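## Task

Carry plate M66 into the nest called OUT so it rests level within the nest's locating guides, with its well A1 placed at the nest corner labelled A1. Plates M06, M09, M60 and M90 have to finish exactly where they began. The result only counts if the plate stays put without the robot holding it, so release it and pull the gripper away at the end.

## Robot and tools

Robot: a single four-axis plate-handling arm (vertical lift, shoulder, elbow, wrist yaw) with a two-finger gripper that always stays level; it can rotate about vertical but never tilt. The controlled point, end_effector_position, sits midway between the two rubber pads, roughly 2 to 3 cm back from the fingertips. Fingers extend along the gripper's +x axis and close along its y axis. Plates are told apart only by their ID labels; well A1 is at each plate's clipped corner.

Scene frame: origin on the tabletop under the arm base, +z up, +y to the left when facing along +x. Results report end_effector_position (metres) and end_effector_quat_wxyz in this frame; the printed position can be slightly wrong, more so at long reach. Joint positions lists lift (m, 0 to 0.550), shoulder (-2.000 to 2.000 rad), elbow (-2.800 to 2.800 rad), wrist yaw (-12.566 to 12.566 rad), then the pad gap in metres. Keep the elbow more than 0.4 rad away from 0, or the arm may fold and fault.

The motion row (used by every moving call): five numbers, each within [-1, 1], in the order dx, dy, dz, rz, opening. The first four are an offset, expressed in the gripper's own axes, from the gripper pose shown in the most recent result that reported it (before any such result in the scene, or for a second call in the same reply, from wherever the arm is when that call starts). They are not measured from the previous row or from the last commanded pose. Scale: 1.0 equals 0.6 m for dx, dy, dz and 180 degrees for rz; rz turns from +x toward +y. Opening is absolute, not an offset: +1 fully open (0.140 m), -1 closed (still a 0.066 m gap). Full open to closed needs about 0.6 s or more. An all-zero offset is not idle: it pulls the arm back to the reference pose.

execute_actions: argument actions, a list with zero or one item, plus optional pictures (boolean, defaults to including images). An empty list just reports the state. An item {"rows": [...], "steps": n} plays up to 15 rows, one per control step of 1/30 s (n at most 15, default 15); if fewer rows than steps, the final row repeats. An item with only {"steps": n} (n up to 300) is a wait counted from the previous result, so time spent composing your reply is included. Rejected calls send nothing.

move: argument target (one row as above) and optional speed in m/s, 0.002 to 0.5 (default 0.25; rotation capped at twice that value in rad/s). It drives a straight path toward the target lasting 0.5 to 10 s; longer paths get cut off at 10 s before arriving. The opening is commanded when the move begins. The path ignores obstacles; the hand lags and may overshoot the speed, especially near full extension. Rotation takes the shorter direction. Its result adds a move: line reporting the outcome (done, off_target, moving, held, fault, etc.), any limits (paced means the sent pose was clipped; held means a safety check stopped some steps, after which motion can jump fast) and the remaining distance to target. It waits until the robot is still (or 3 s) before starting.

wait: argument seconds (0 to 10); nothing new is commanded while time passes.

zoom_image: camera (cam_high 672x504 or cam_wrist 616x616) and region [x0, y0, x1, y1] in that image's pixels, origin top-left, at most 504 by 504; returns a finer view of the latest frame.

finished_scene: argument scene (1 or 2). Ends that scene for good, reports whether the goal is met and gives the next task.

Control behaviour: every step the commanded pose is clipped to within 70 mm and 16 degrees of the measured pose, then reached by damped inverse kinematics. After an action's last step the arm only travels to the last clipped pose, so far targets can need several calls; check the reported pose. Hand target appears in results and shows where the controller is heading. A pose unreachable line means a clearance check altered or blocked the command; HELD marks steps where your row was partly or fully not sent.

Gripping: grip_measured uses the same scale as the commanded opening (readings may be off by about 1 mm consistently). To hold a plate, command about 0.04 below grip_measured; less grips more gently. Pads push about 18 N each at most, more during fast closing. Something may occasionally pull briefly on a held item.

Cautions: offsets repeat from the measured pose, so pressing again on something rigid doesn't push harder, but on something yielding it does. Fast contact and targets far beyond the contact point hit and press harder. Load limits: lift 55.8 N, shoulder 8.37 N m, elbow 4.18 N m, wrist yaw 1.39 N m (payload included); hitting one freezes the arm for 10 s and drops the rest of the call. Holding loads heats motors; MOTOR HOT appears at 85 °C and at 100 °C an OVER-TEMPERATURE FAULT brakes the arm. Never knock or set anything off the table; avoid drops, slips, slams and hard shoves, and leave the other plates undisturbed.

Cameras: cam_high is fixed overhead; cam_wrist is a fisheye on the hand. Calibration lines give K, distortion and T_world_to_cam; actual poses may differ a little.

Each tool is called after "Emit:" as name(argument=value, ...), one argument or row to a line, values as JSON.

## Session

Emit:
execute_actions(
  actions=[],
)

Scene clock: 0.00 s of 7200.00 s.
end_effector_position=(+0.5371, -0.1814, +0.2382) grip_measured=+0.99 end_effector_quat_wxyz=(-0.338, -0.000, -0.000, +0.941)
Joint positions: [ 0.233  0.174  2.341 -4.967  0.14 ]
Motor temperatures (°C, as the motors report them): [32 27 28 26]
Hand target: +0.537, -0.181, +0.238; -0.338, -0.000, -0.000, +0.941
camera_calibration (this result's frames):
cam_wrist: T_world_to_cam=[[-0.638294, 0.76977, -0.00583883, 0.492928], [0.468058, 0.38207, -0.796833, -0.00505252], [-0.611148, -0.511347, -0.604171, 0.474809], [0, 0, 0, 1]] pos_world=[0.607177, -0.134719, 0.285718]

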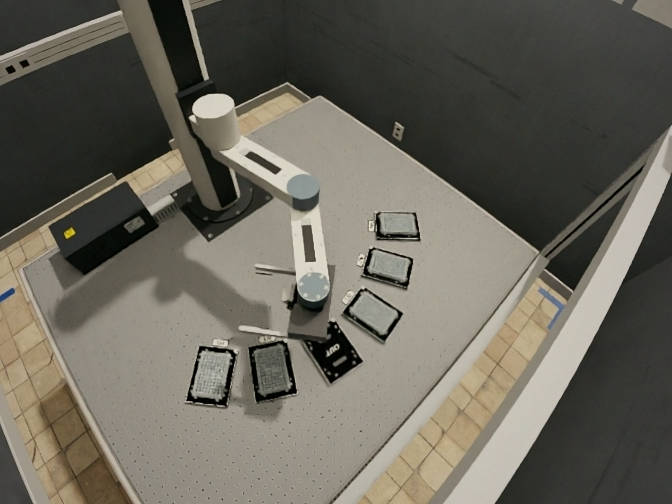

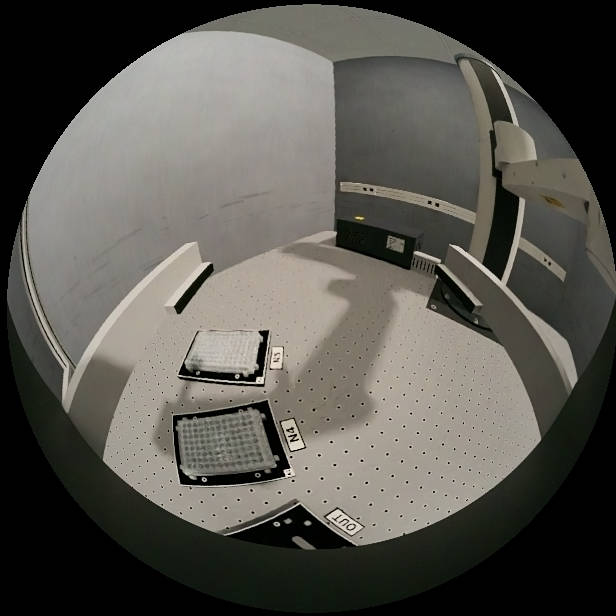

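Emit:
move(
  target=[0.063, 0.032, -0.255, 0.603, 1],
  speed=0.35,
)

Emit:
zoom_image(
  camera="cam_wrist",
  region=[200, 220, 500, 370],
)

Scene clock: 9.87 s of 7200.00 s.
end_effector_position=(+0.5199, -0.2204, +0.0852) grip_measured=+0.99 end_effector_quat_wxyz=(+0.961, +0.000, +0.000, -0.276)
Joint positions: [ 0.08   0.33   1.079 -1.968  0.14 ]
Motor temperatures (°C, as the motors report them): [32 27 28 26]
Hand target: +0.520, -0.220, +0.085; +0.961, +0.000, +0.000, -0.276
Off the commanded pose: 0.000 m, 0 deg.
After step 90, 3.80 s passed at rest.
move: done
camera_calibration (this result's frames):
cam_wrist: T_world_to_cam=[[-0.527455, -0.849563, -0.00583883, 0.0966575], [-0.510844, 0.322637, -0.796833, 0.39178], [0.678844, -0.417311, -0.604171, -0.298048], [0, 0, 0, 1]] pos_world=[0.453449, -0.168665, 0.132676]

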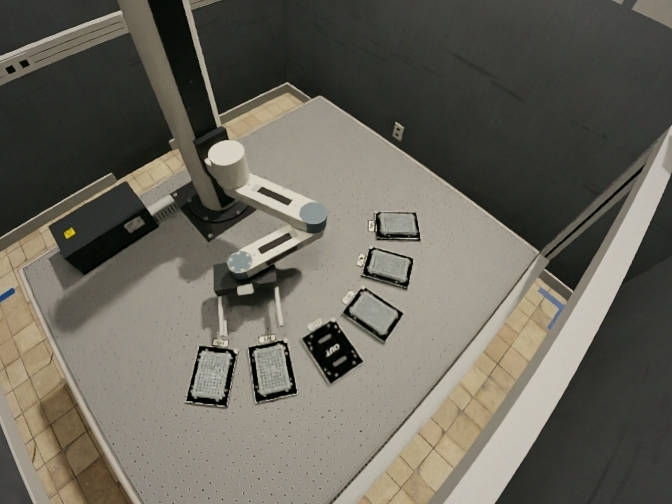

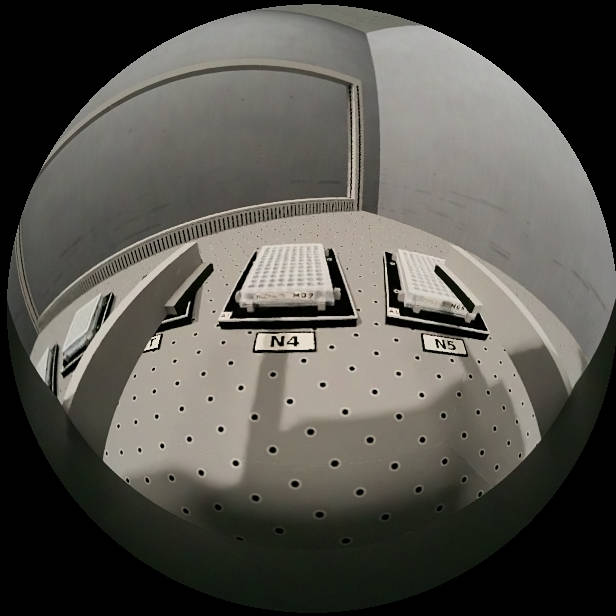

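Region (200, 220, 500, 370) of cam_wrist's 616x616 image, scaled by 1.680, with more detail than that image has.

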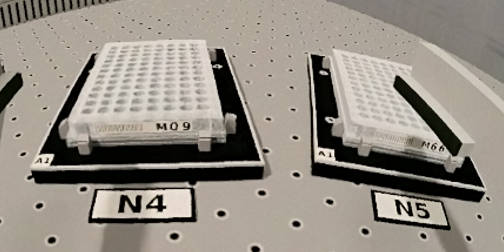

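Emit:
zoom_image(
  camera="cam_wrist",
  region=[380, 240, 500, 345],
)

Emit:
zoom_image(
  camera="cam_high",
  region=[175, 310, 375, 415],
)

Region (380, 240, 500, 345) of cam_wrist's 616x616 image, scaled by 4.200, with more detail than that image has; it fills the top 441 rows of this view, and the rest is white.

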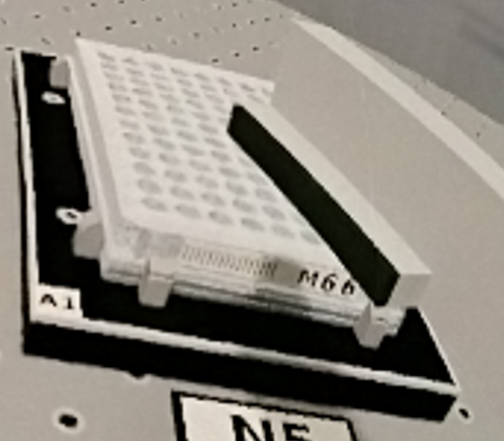

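Region (175, 310, 375, 415) of cam_high's 672x504 image, scaled by 2.520, with more detail than that image has; it fills the top 265 rows of this view, and the rest is white.

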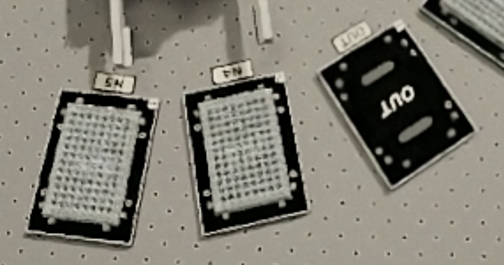

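Emit:
move(
  target=[0.184, -0.225, -0.0235, -0.082, 0.3],
  speed=0.25,
)

Emit:
zoom_image(
  camera="cam_wrist",
  region=[170, 240, 490, 540],
)

Scene clock: 35.10 s of 7200.00 s.
end_effector_position=(+0.5420, -0.3934, +0.0711) grip_measured=+0.30 end_effector_quat_wxyz=(+0.918, +0.000, +0.000, -0.397)
Joint positions: [ 0.066 -0.185  1.738 -2.37   0.114]
Motor temperatures (°C, as the motors report them): [32 27 28 26]
Hand target: +0.542, -0.393, +0.071; +0.918, +0.000, +0.000, -0.397
Off the commanded pose: 0.000 m, 0 deg.
After step 90, 21.13 s passed at rest.
move: done
camera_calibration (this result's frames):
cam_wrist: T_world_to_cam=[[-0.726487, -0.687155, -0.00583883, 0.132939], [-0.411793, 0.442135, -0.796833, 0.440959], [0.55013, -0.576485, -0.604171, -0.386586], [0, 0, 0, 1]] pos_world=[0.490835, -0.326475, 0.118583]

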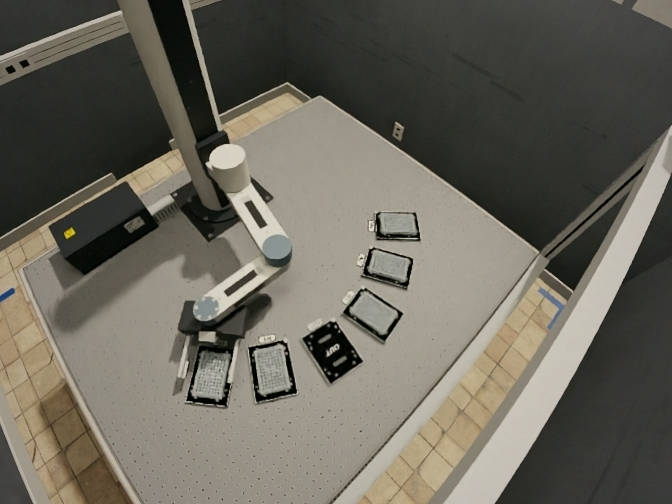

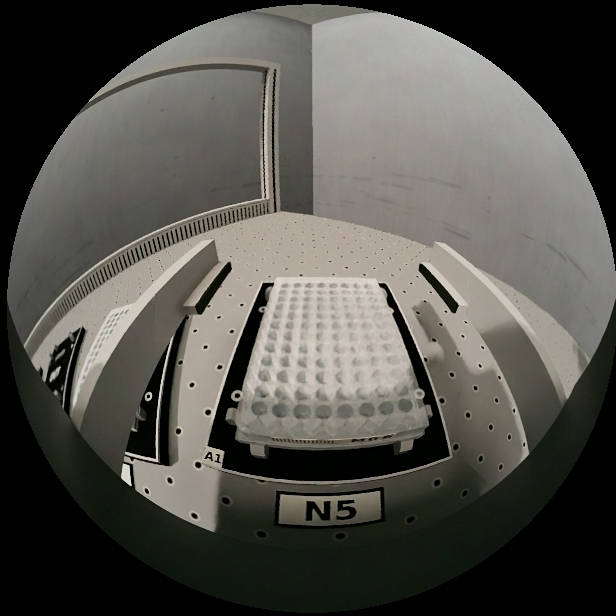

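Region (170, 240, 490, 540) of cam_wrist's 616x616 image, scaled by 1.575, with more detail than that image has; it fills the top 472 rows of this view, and the rest is white.

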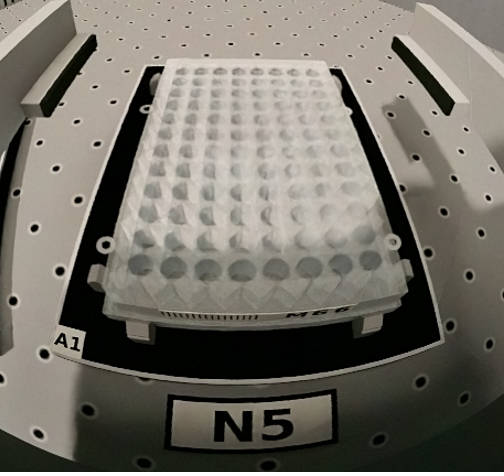

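Emit:
zoom_image(
  camera="cam_wrist",
  region=[200, 380, 460, 480],
)

Emit:
zoom_image(
  camera="cam_wrist",
  region=[250, 265, 400, 325],
)

Region (200, 380, 460, 480) of cam_wrist's 616x616 image, scaled by 1.938, with more detail than that image has; it fills the top 194 rows of this view, and the rest is white.

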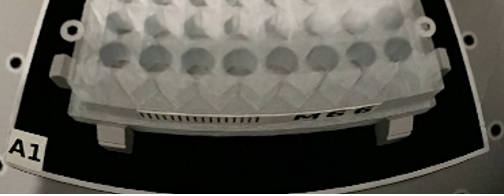

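Region (250, 265, 400, 325) of cam_wrist's 616x616 image, scaled by 3.360, with more detail than that image has; it fills the top 202 rows of this view, and the rest is white.

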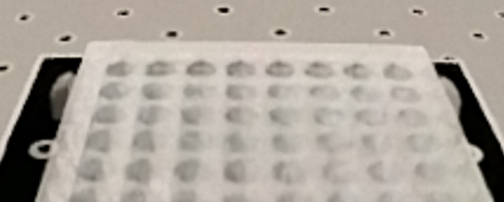

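Emit:
zoom_image(
  camera="cam_wrist",
  region=[220, 395, 290, 460],
)

Emit:
zoom_image(
  camera="cam_wrist",
  region=[375, 390, 445, 455],
)

Region (220, 395, 290, 460) of cam_wrist's 616x616 image, scaled by 7.200, with more detail than that image has; it fills the top 468 rows of this view, and the rest is white.

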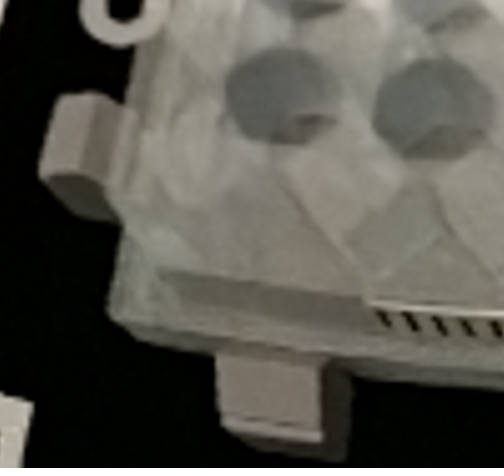

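Region (375, 390, 445, 455) of cam_wrist's 616x616 image, scaled by 7.200, with more detail than that image has; it fills the top 468 rows of this view, and the rest is white.

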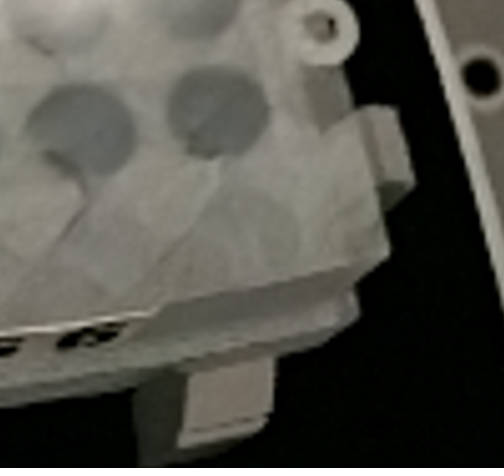

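Emit:
move(
  target=[0.0008, -0.0005, -0.0602, -0.001, -0.05],
  speed=0.04,
)

Emit:
execute_actions(
  actions=[
    {"rows": [[0,0,0,0,-0.15],[0,0,0,0,-0.24],[0,0,0,0,-0.32],[0,0,0,0,-0.39],[0,0,0,0,-0.44],[0,0,0,0,-0.47],[0,0,0,0,-0.49],[0,0,0,0,-0.51],[0,0,0,0,-0.52],[0,0,0,0,-0.53],[0,0,0,0,-0.54],[0,0,0,0,-0.55],[0,0,0,0,-0.56],[0,0,0,0,-0.57],[0,0,0,0,-0.58]], "steps": 15},
  ],
  pictures=false,
)

Emit:
execute_actions(
  actions=[
    {"rows": [[0,0,0,0,-0.585],[0,0,0,0,-0.59],[0,0,0,0,-0.595],[0,0,0,0,-0.6],[0,0,0,0,-0.605],[0,0,0,0,-0.61]], "steps": 15},
  ],
)

Scene clock: 54.50 s of 7200.00 s.
end_effector_position=(+0.5421, -0.3939, +0.0349) grip_measured=-0.05 end_effector_quat_wxyz=(+0.917, +0.000, +0.000, -0.398)
Joint positions: [ 0.03  -0.185  1.741 -2.375  0.101]
Motor temperatures (°C, as the motors report them): [32 27 28 26]
Hand target: +0.542, -0.394, +0.035; +0.917, +0.000, +0.000, -0.398
Off the commanded pose: 0.000 m, 0 deg.
After step 90, 15.27 s passed at rest.
move: done
camera_calibration (this result's frames):
cam_wrist: T_world_to_cam=[[-0.728522, -0.684998, -0.00583883, 0.134422], [-0.41048, 0.443354, -0.796833, 0.412179], [0.548418, -0.578114, -0.604171, -0.408495], [0, 0, 0, 1]] pos_world=[0.491146, -0.326819, 0.0824216]

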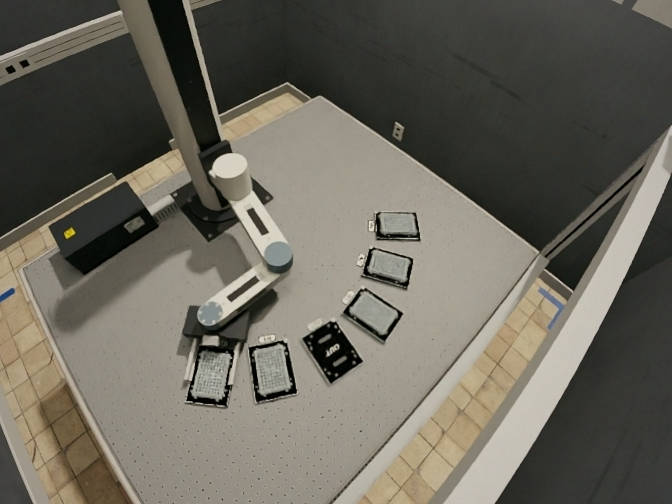

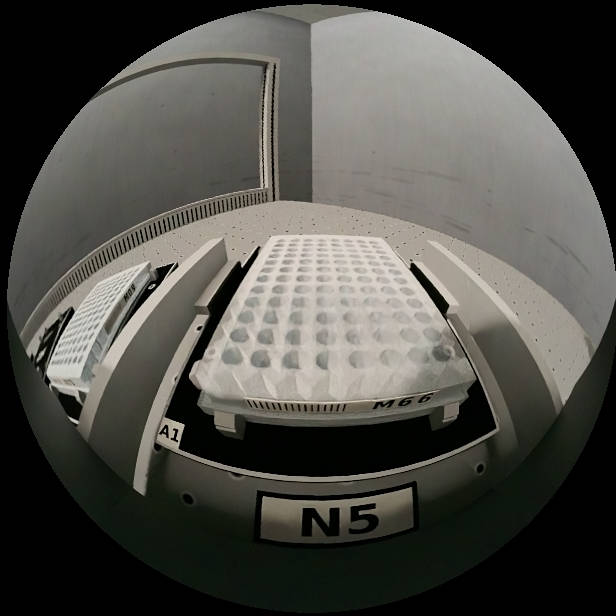

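Scene clock: 55.00 s of 7200.00 s.
end_effector_position=(+0.5417, -0.3942, +0.0349) grip_measured=-0.57 end_effector_quat_wxyz=(+0.917, +0.000, +0.000, -0.399)
Joint positions: [ 0.03  -0.186  1.74  -2.376  0.082]
Motor temperatures (°C, as the motors report them): [32 27 28 26]
Hand target: +0.542, -0.394, +0.035; +0.917, +0.000, +0.000, -0.398
Off the commanded pose: 0.000 m, 0 deg.
Steps of this call (steps 1 to 15: all 15 steps of this action). Readings (end_effector_position):
1: (+0.5421, -0.3939, +0.0349)
2: (+0.5421, -0.3939, +0.0349)
4: (+0.5421, -0.3939, +0.0349)
8: (+0.5421, -0.3939, +0.0349)
15: the state above

Scene clock: 55.50 s of 7200.00 s.
end_effector_position=(+0.5416, -0.3943, +0.0349) grip_measured=-0.57 end_effector_quat_wxyz=(+0.917, +0.000, +0.000, -0.400)
Joint positions: [ 0.03  -0.186  1.74  -2.377  0.082]
Motor temperatures (°C, as the motors report them): [32 27 28 26]
Hand target: +0.542, -0.394, +0.035; +0.917, +0.000, +0.000, -0.399
Off the commanded pose: 0.000 m, 0 deg.
Steps of this call (steps 1 to 15: all 15 steps of this action). Readings (end_effector_position):
1: (+0.5416, -0.3942, +0.0349)
2: (+0.5416, -0.3943, +0.0349)
4: (+0.5416, -0.3943, +0.0349)
8: (+0.5416, -0.3943, +0.0349)
15: the state above
camera_calibration (this result's frames):
cam_wrist: T_world_to_cam=[[-0.73019, -0.683219, -0.00583883, 0.135433], [-0.409398, 0.444353, -0.796833, 0.411955], [0.547006, -0.579449, -0.604171, -0.40821], [0, 0, 0, 1]] pos_world=[0.490839, -0.32706, 0.0824216]

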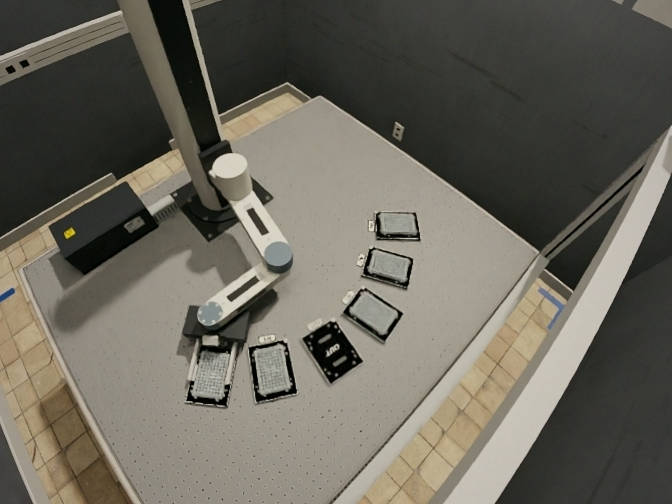

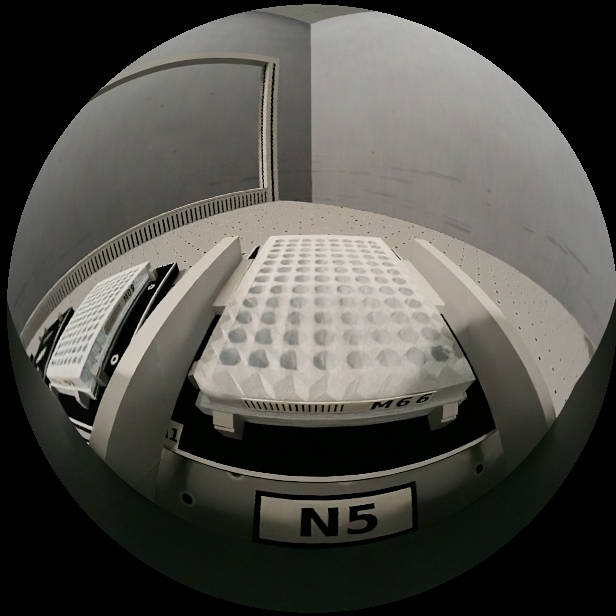

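Emit:
move(
  target=[0, 0, 0.028, 0, -0.615],
  speed=0.03,
)

Emit:
zoom_image(
  camera="cam_wrist",
  region=[160, 360, 500, 540],
)

Emit:
move(
  target=[0, 0, 0.0322, 0, -0.615],
  speed=0.06,
)

Scene clock: 62.40 s of 7200.00 s.
end_effector_position=(+0.5416, -0.3943, +0.0518) grip_measured=-0.57 end_effector_quat_wxyz=(+0.917, +0.000, +0.000, -0.400)
Joint positions: [ 0.047 -0.186  1.74  -2.377  0.082]
Motor temperatures (°C, as the motors report them): [32 27 28 26]
Hand target: +0.542, -0.394, +0.052; +0.917, +0.000, +0.000, -0.400
Off the commanded pose: 0.000 m, 0 deg.
After step 90, 3.10 s passed at rest.
move: done
camera_calibration (this result's frames):
cam_wrist: T_world_to_cam=[[-0.730191, -0.683218, -0.00583883, 0.135532], [-0.409397, 0.444354, -0.796833, 0.425365], [0.547006, -0.57945, -0.604171, -0.398043], [0, 0, 0, 1]] pos_world=[0.490839, -0.327061, 0.0992506]

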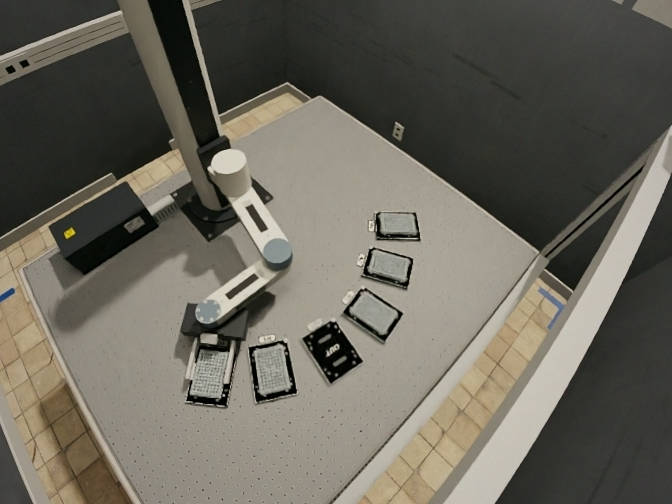

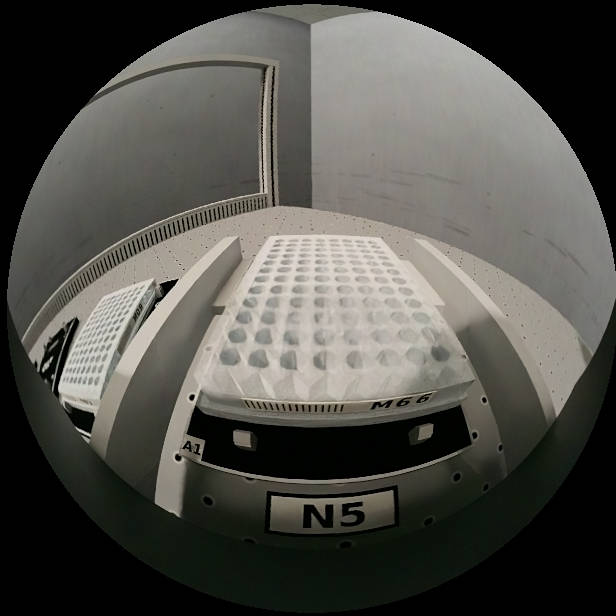

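Region (160, 360, 500, 540) of cam_wrist's 616x616 image, scaled by 1.482, with more detail than that image has; it fills the top 267 rows of this view, and the rest is white.

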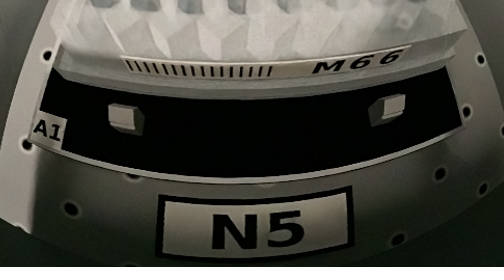

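Scene clock: 63.10 s of 7200.00 s.
end_effector_position=(+0.5416, -0.3943, +0.0711) grip_measured=-0.57 end_effector_quat_wxyz=(+0.917, +0.000, +0.000, -0.400)
Joint positions: [ 0.066 -0.186  1.74  -2.377  0.082]
Motor temperatures (°C, as the motors report them): [32 27 28 26]
Hand target: +0.542, -0.394, +0.071; +0.917, +0.000, +0.000, -0.400
Off the commanded pose: 0.000 m, 0 deg.
move: done
camera_calibration (this result's frames):
cam_wrist: T_world_to_cam=[[-0.730189, -0.68322, -0.00583883, 0.135643], [-0.409398, 0.444353, -0.796833, 0.440783], [0.547007, -0.579449, -0.604171, -0.386353], [0, 0, 0, 1]] pos_world=[0.490839, -0.327061, 0.1186]

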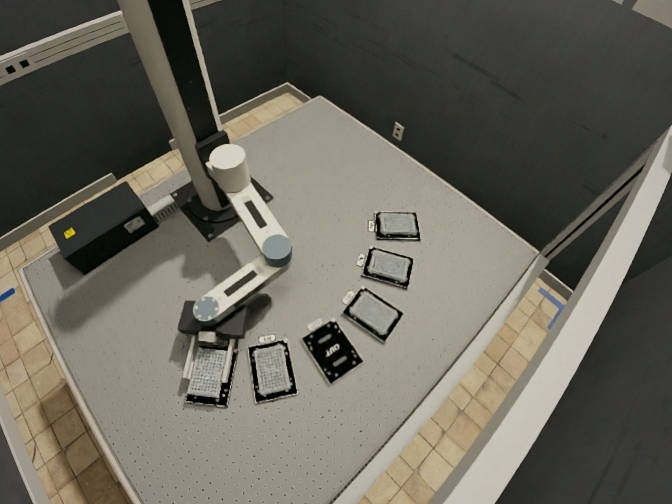

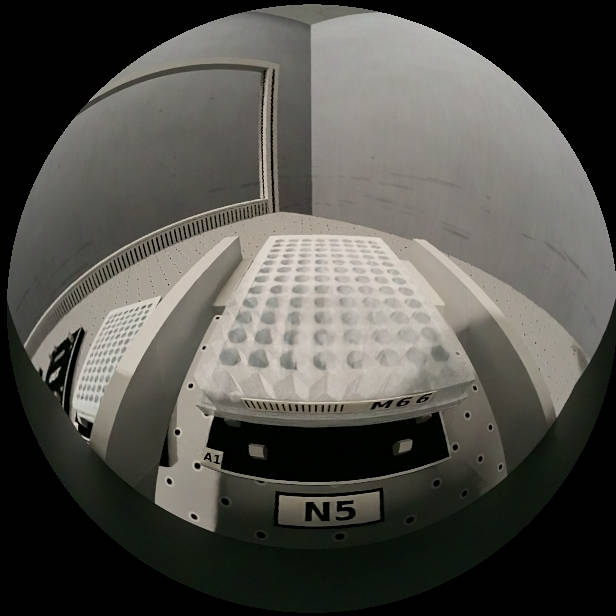

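Emit:
move(
  target=[-0.169, 0.563, 0, 0.2128, -0.615],
  speed=0.2,
)

Emit:
zoom_image(
  camera="cam_wrist",
  region=[160, 360, 500, 540],
)

Scene clock: 74.80 s of 7200.00 s.
end_effector_position=(+0.7200, -0.0898, +0.0711) grip_measured=-0.58 end_effector_quat_wxyz=(+0.997, +0.000, +0.000, -0.076)
Joint positions: [ 0.066  0.431  1.827 -2.411  0.082]
Motor temperatures (°C, as the motors report them): [32 27 28 26]
Hand target: +0.720, -0.090, +0.071; +0.997, +0.000, +0.000, -0.077
Off the commanded pose: 0.000 m, 0 deg.
After step 120, 5.63 s passed at rest.
move: done
camera_calibration (this result's frames):
cam_wrist: T_world_to_cam=[[-0.148811, -0.988848, -0.00583883, 0.0278763], [-0.596761, 0.0945114, -0.796833, 0.482005], [0.788499, -0.115093, -0.604171, -0.439694], [0, 0, 0, 1]] pos_world=[0.638488, -0.0685954, 0.118591]

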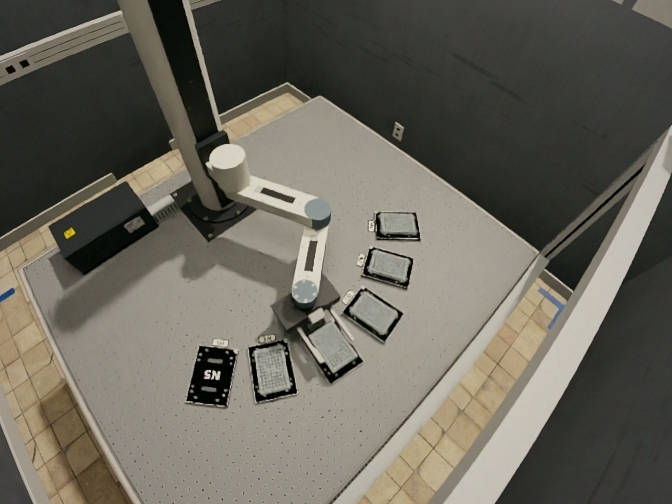

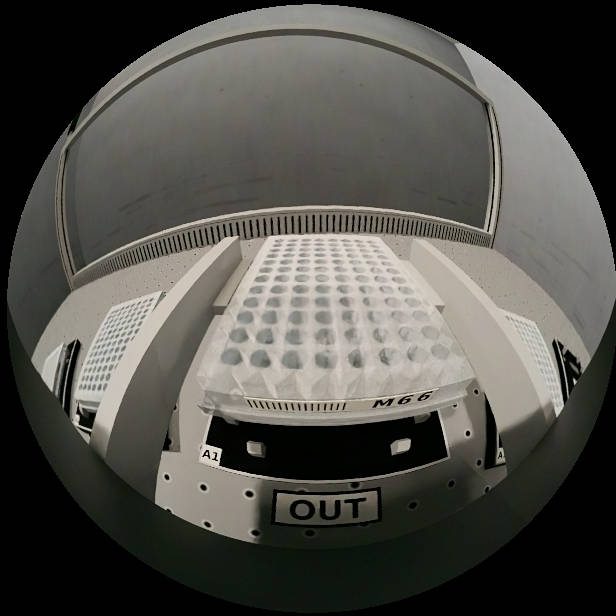

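Region (160, 360, 500, 540) of cam_wrist's 616x616 image, scaled by 1.482, with more detail than that image has; it fills the top 267 rows of this view, and the rest is white.

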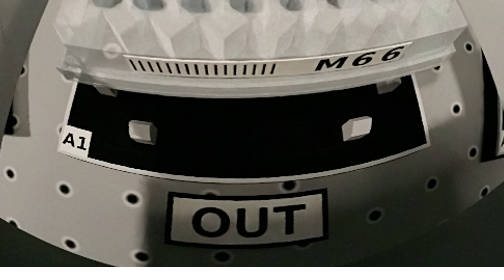

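Emit:
move(
  target=[0.001, -0.0008, -0.0322, -0.006, -0.62],
  speed=0.04,
)

Emit:
zoom_image(
  camera="cam_wrist",
  region=[160, 360, 500, 540],
)

Scene clock: 83.70 s of 7200.00 s.
end_effector_position=(+0.7205, -0.0905, +0.0517) grip_measured=-0.58 end_effector_quat_wxyz=(+0.996, +0.000, +0.000, -0.086)
Joint positions: [ 0.047  0.435  1.83  -2.437  0.082]
Motor temperatures (°C, as the motors report them): [32 27 28 26]
Hand target: +0.721, -0.090, +0.052; +0.996, +0.000, +0.000, -0.086
Off the commanded pose: 0.000 m, 0 deg.
After step 90, 5.20 s passed at rest.
move: done
camera_calibration (this result's frames):
cam_wrist: T_world_to_cam=[[-0.167483, -0.985858, -0.00583883, 0.0409102], [-0.594867, 0.105779, -0.796833, 0.466564], [0.786182, -0.129983, -0.604171, -0.451521], [0, 0, 0, 1]] pos_world=[0.639373, -0.067711, 0.0992162]

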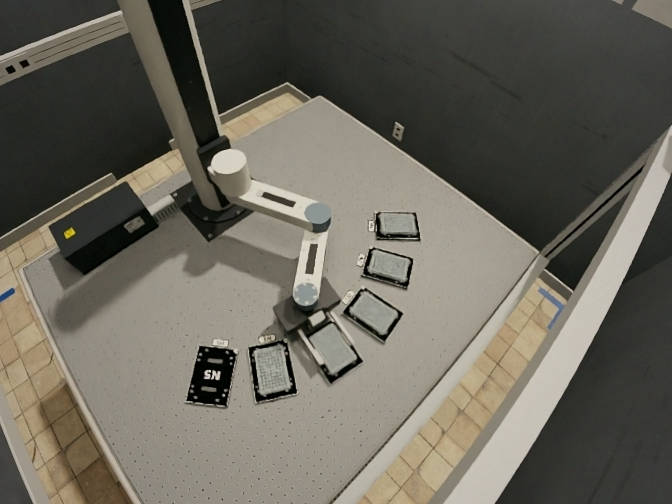

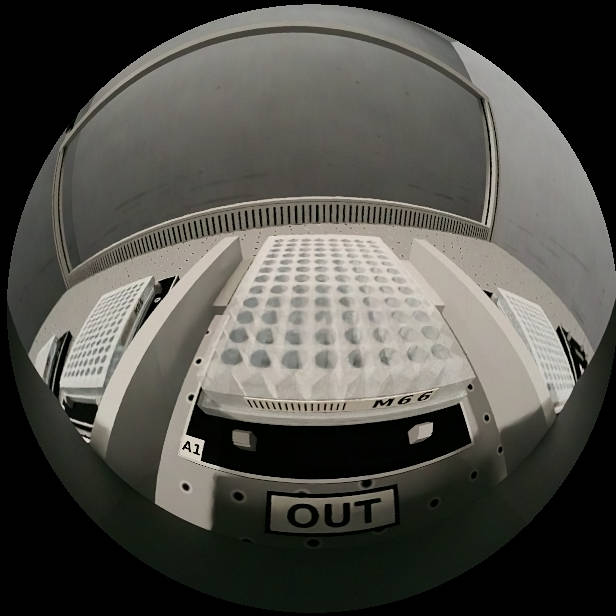

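Region (160, 360, 500, 540) of cam_wrist's 616x616 image, scaled by 1.482, with more detail than that image has; it fills the top 267 rows of this view, and the rest is white.

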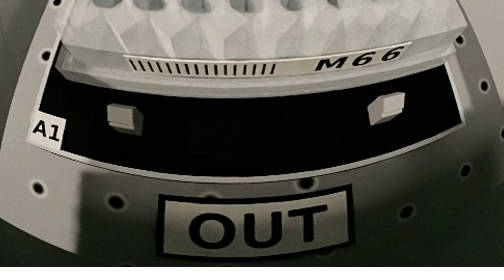

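Emit:
move(
  target=[0.0002, 0.001, 0, 0, -0.62],
  speed=0.01,
)

Emit:
move(
  target=[0, 0, -0.0275, 0, -0.62],
  speed=0.012,
)

Emit:
zoom_image(
  camera="cam_wrist",
  region=[160, 220, 500, 480],
)

Scene clock: 106.03 s of 7200.00 s.
end_effector_position=(+0.7206, -0.0900, +0.0517) grip_measured=-0.58 end_effector_quat_wxyz=(+0.996, +0.000, +0.000, -0.086)
Joint positions: [ 0.047  0.436  1.831 -2.438  0.082]
Motor temperatures (°C, as the motors report them): [32 27 28 26]
Hand target: +0.721, -0.090, +0.052; +0.996, +0.000, +0.000, -0.086
Off the commanded pose: 0.000 m, 0 deg.
After step 90, 18.63 s passed at rest.
move: done
camera_calibration (this result's frames):
cam_wrist: T_world_to_cam=[[-0.167587, -0.98584, -0.00583883, 0.0414673], [-0.594856, 0.105841, -0.796833, 0.466608], [0.786168, -0.130066, -0.604171, -0.451588], [0, 0, 0, 1]] pos_world=[0.639538, -0.0672425, 0.0992152]

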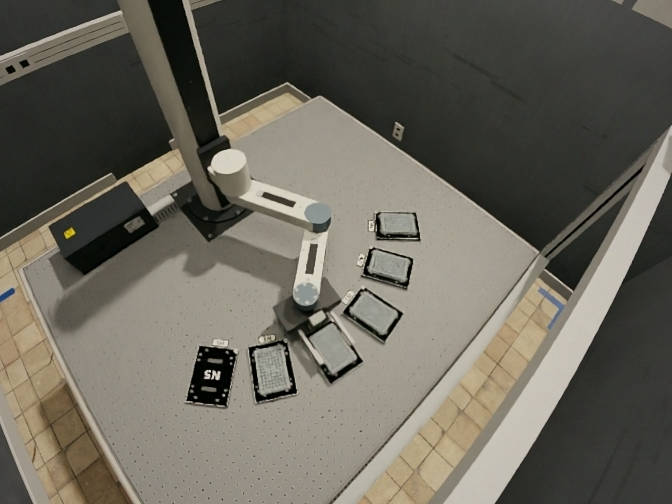

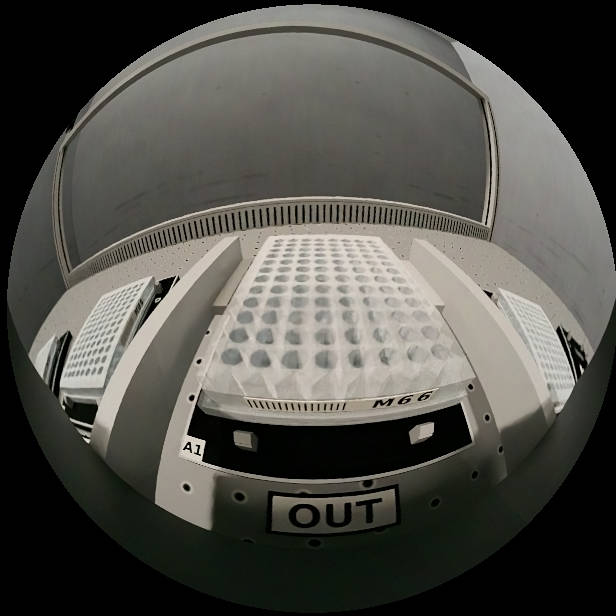

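Scene clock: 107.63 s of 7200.00 s.
end_effector_position=(+0.7206, -0.0900, +0.0352) grip_measured=-0.58 end_effector_quat_wxyz=(+0.996, +0.000, +0.000, -0.086)
Joint positions: [ 0.03   0.436  1.831 -2.438  0.082]
Motor temperatures (°C, as the motors report them): [32 27 28 26]
Hand target: +0.721, -0.090, +0.035; +0.996, +0.000, +0.000, -0.086
Off the commanded pose: 0.000 m, 0 deg.
move: done
camera_calibration (this result's frames):
cam_wrist: T_world_to_cam=[[-0.167596, -0.985838, -0.00583883, 0.0413727], [-0.594855, 0.105847, -0.796833, 0.45343], [0.786167, -0.130073, -0.604171, -0.461579], [0, 0, 0, 1]] pos_world=[0.639537, -0.0672465, 0.0826767]

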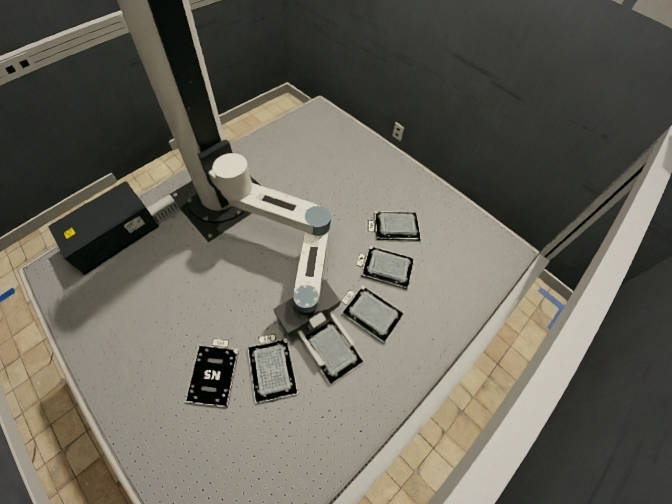

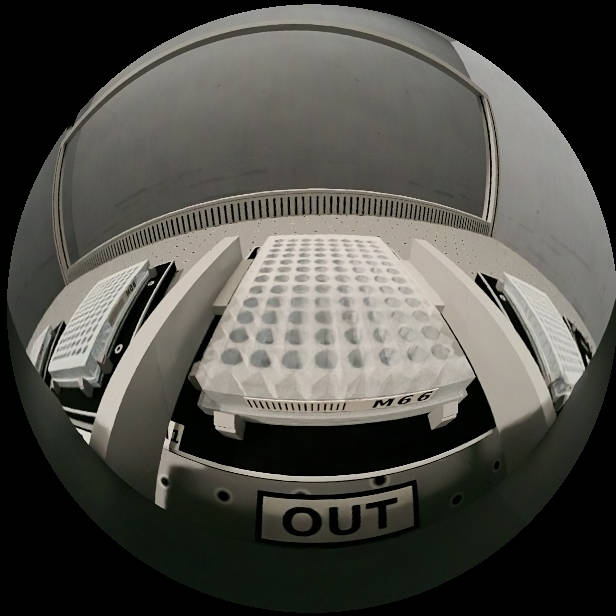

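Region (160, 220, 500, 480) of cam_wrist's 616x616 image, scaled by 1.482, with more detail than that image has; it fills the top 385 rows of this view, and the rest is white.

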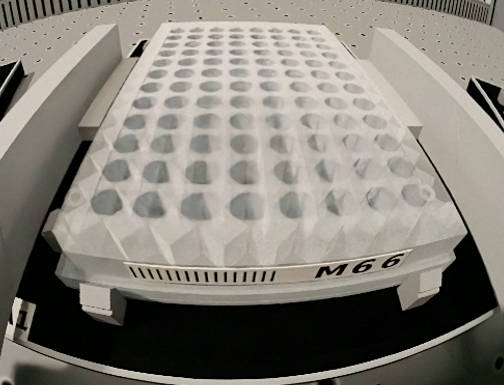

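Went in without the plate shifting. Release and retreat.

Emit:
execute_actions(
  actions=[
    {"rows": [[0,0,0,0,-0.58],[0,0,0,0,-0.55],[0,0,0,0,-0.5],[0,0,0,0,-0.4],[0,0,0,0,-0.3],[0,0,0,0,-0.2],[0,0,0,0,-0.1]], "steps": 12},
  ],
  pictures=false,
)

Emit:
move(
  target=[0, 0, 0.07, 0, -0.1],
  speed=0.08,
)

Emit:
move(
  target=[-0.27, 0, 0.02, 0, 1],
  speed=0.3,
)

Emit:
zoom_image(
  camera="cam_wrist",
  region=[240, 220, 410, 340],
)

Scene clock: 116.50 s of 7200.00 s.
end_effector_position=(+0.7206, -0.0900, +0.0352) grip_measured=-0.10 end_effector_quat_wxyz=(+0.996, +0.000, +0.000, -0.086)
Joint positions: [ 0.03   0.436  1.831 -2.438  0.099]
Motor temperatures (°C, as the motors report them): [32 27 28 26]
Hand target: +0.721, -0.090, +0.035; +0.996, +0.000, +0.000, -0.086
Off the commanded pose: 0.000 m, 0 deg.
Steps of this call (steps 1 to 90: nothing new was sent; then 5.47 s passed at rest; steps 91 to 102: all 12 steps of this action). Readings (end_effector_position):
91: (+0.7206, -0.0900, +0.0352)
92: (+0.7206, -0.0900, +0.0352)
94: (+0.7206, -0.0900, +0.0352)
98: (+0.7206, -0.0900, +0.0352)
102: the state above

Scene clock: 117.53 s of 7200.00 s.
end_effector_position=(+0.7206, -0.0900, +0.0772) grip_measured=-0.10 end_effector_quat_wxyz=(+0.996, +0.000, +0.000, -0.086)
Joint positions: [ 0.072  0.436  1.831 -2.438  0.099]
Motor temperatures (°C, as the motors report them): [32 27 28 26]
Hand target: +0.721, -0.090, +0.077; +0.996, +0.000, +0.000, -0.086
Off the commanded pose: 0.000 m, 0 deg.
move: done
camera_calibration (this result's frames):
cam_wrist: T_world_to_cam=[[-0.167584, -0.985841, -0.00583883, 0.0416138], [-0.594857, 0.105839, -0.796833, 0.486932], [0.786169, -0.130063, -0.604171, -0.436181], [0, 0, 0, 1]] pos_world=[0.63954, -0.067243, 0.124718]

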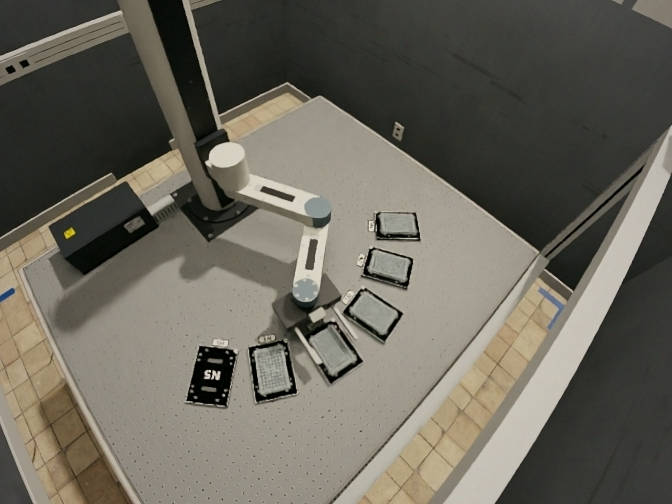

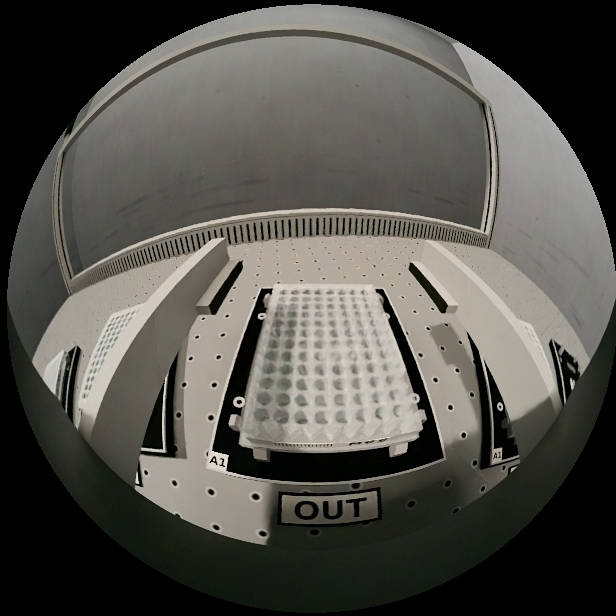

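Scene clock: 118.47 s of 7200.00 s.
end_effector_position=(+0.5609, -0.0624, +0.0892) grip_measured=+0.99 end_effector_quat_wxyz=(+0.996, +0.000, +0.000, -0.086)
Joint positions: [ 0.084  0.779  0.996 -1.947  0.14 ]
Motor temperatures (°C, as the motors report them): [32 27 28 26]
Hand target: +0.561, -0.062, +0.089; +0.996, +0.000, +0.000, -0.086
Off the commanded pose: 0.000 m, 0 deg.
move: done
camera_calibration (this result's frames):
cam_wrist: T_world_to_cam=[[-0.167939, -0.98578, -0.00583883, 0.0423597], [-0.594818, 0.106054, -0.796833, 0.398546], [0.786122, -0.130347, -0.604171, -0.299759], [0, 0, 0, 1]] pos_world=[0.479823, -0.0395827, 0.136716]

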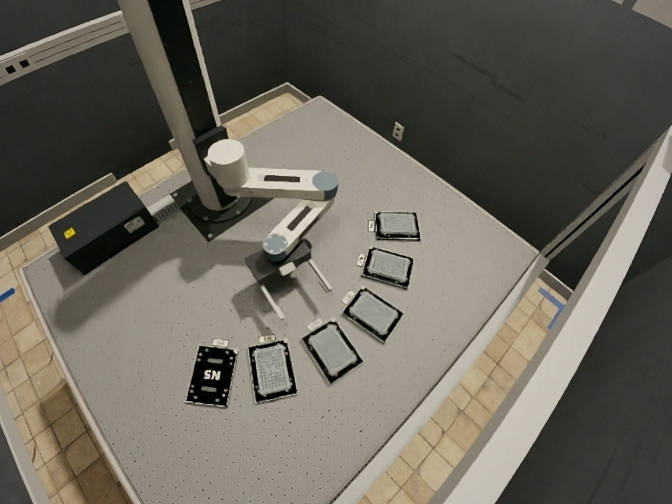

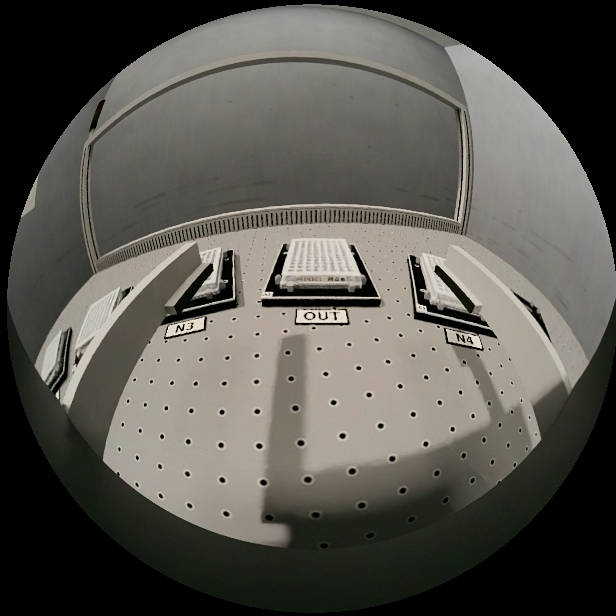

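Region (240, 220, 410, 340) of cam_wrist's 616x616 image, scaled by 2.965, with more detail than that image has; it fills the top 356 rows of this view, and the rest is white.

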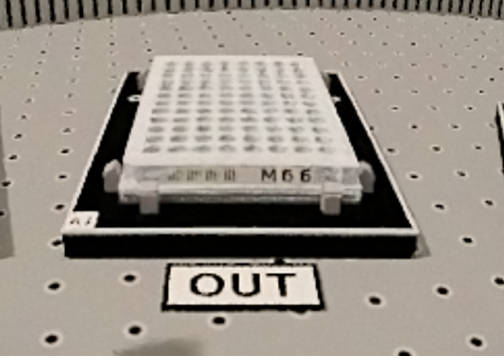

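Emit:
finished_scene(
  scene=2,
)

The scene is finished: the task was done.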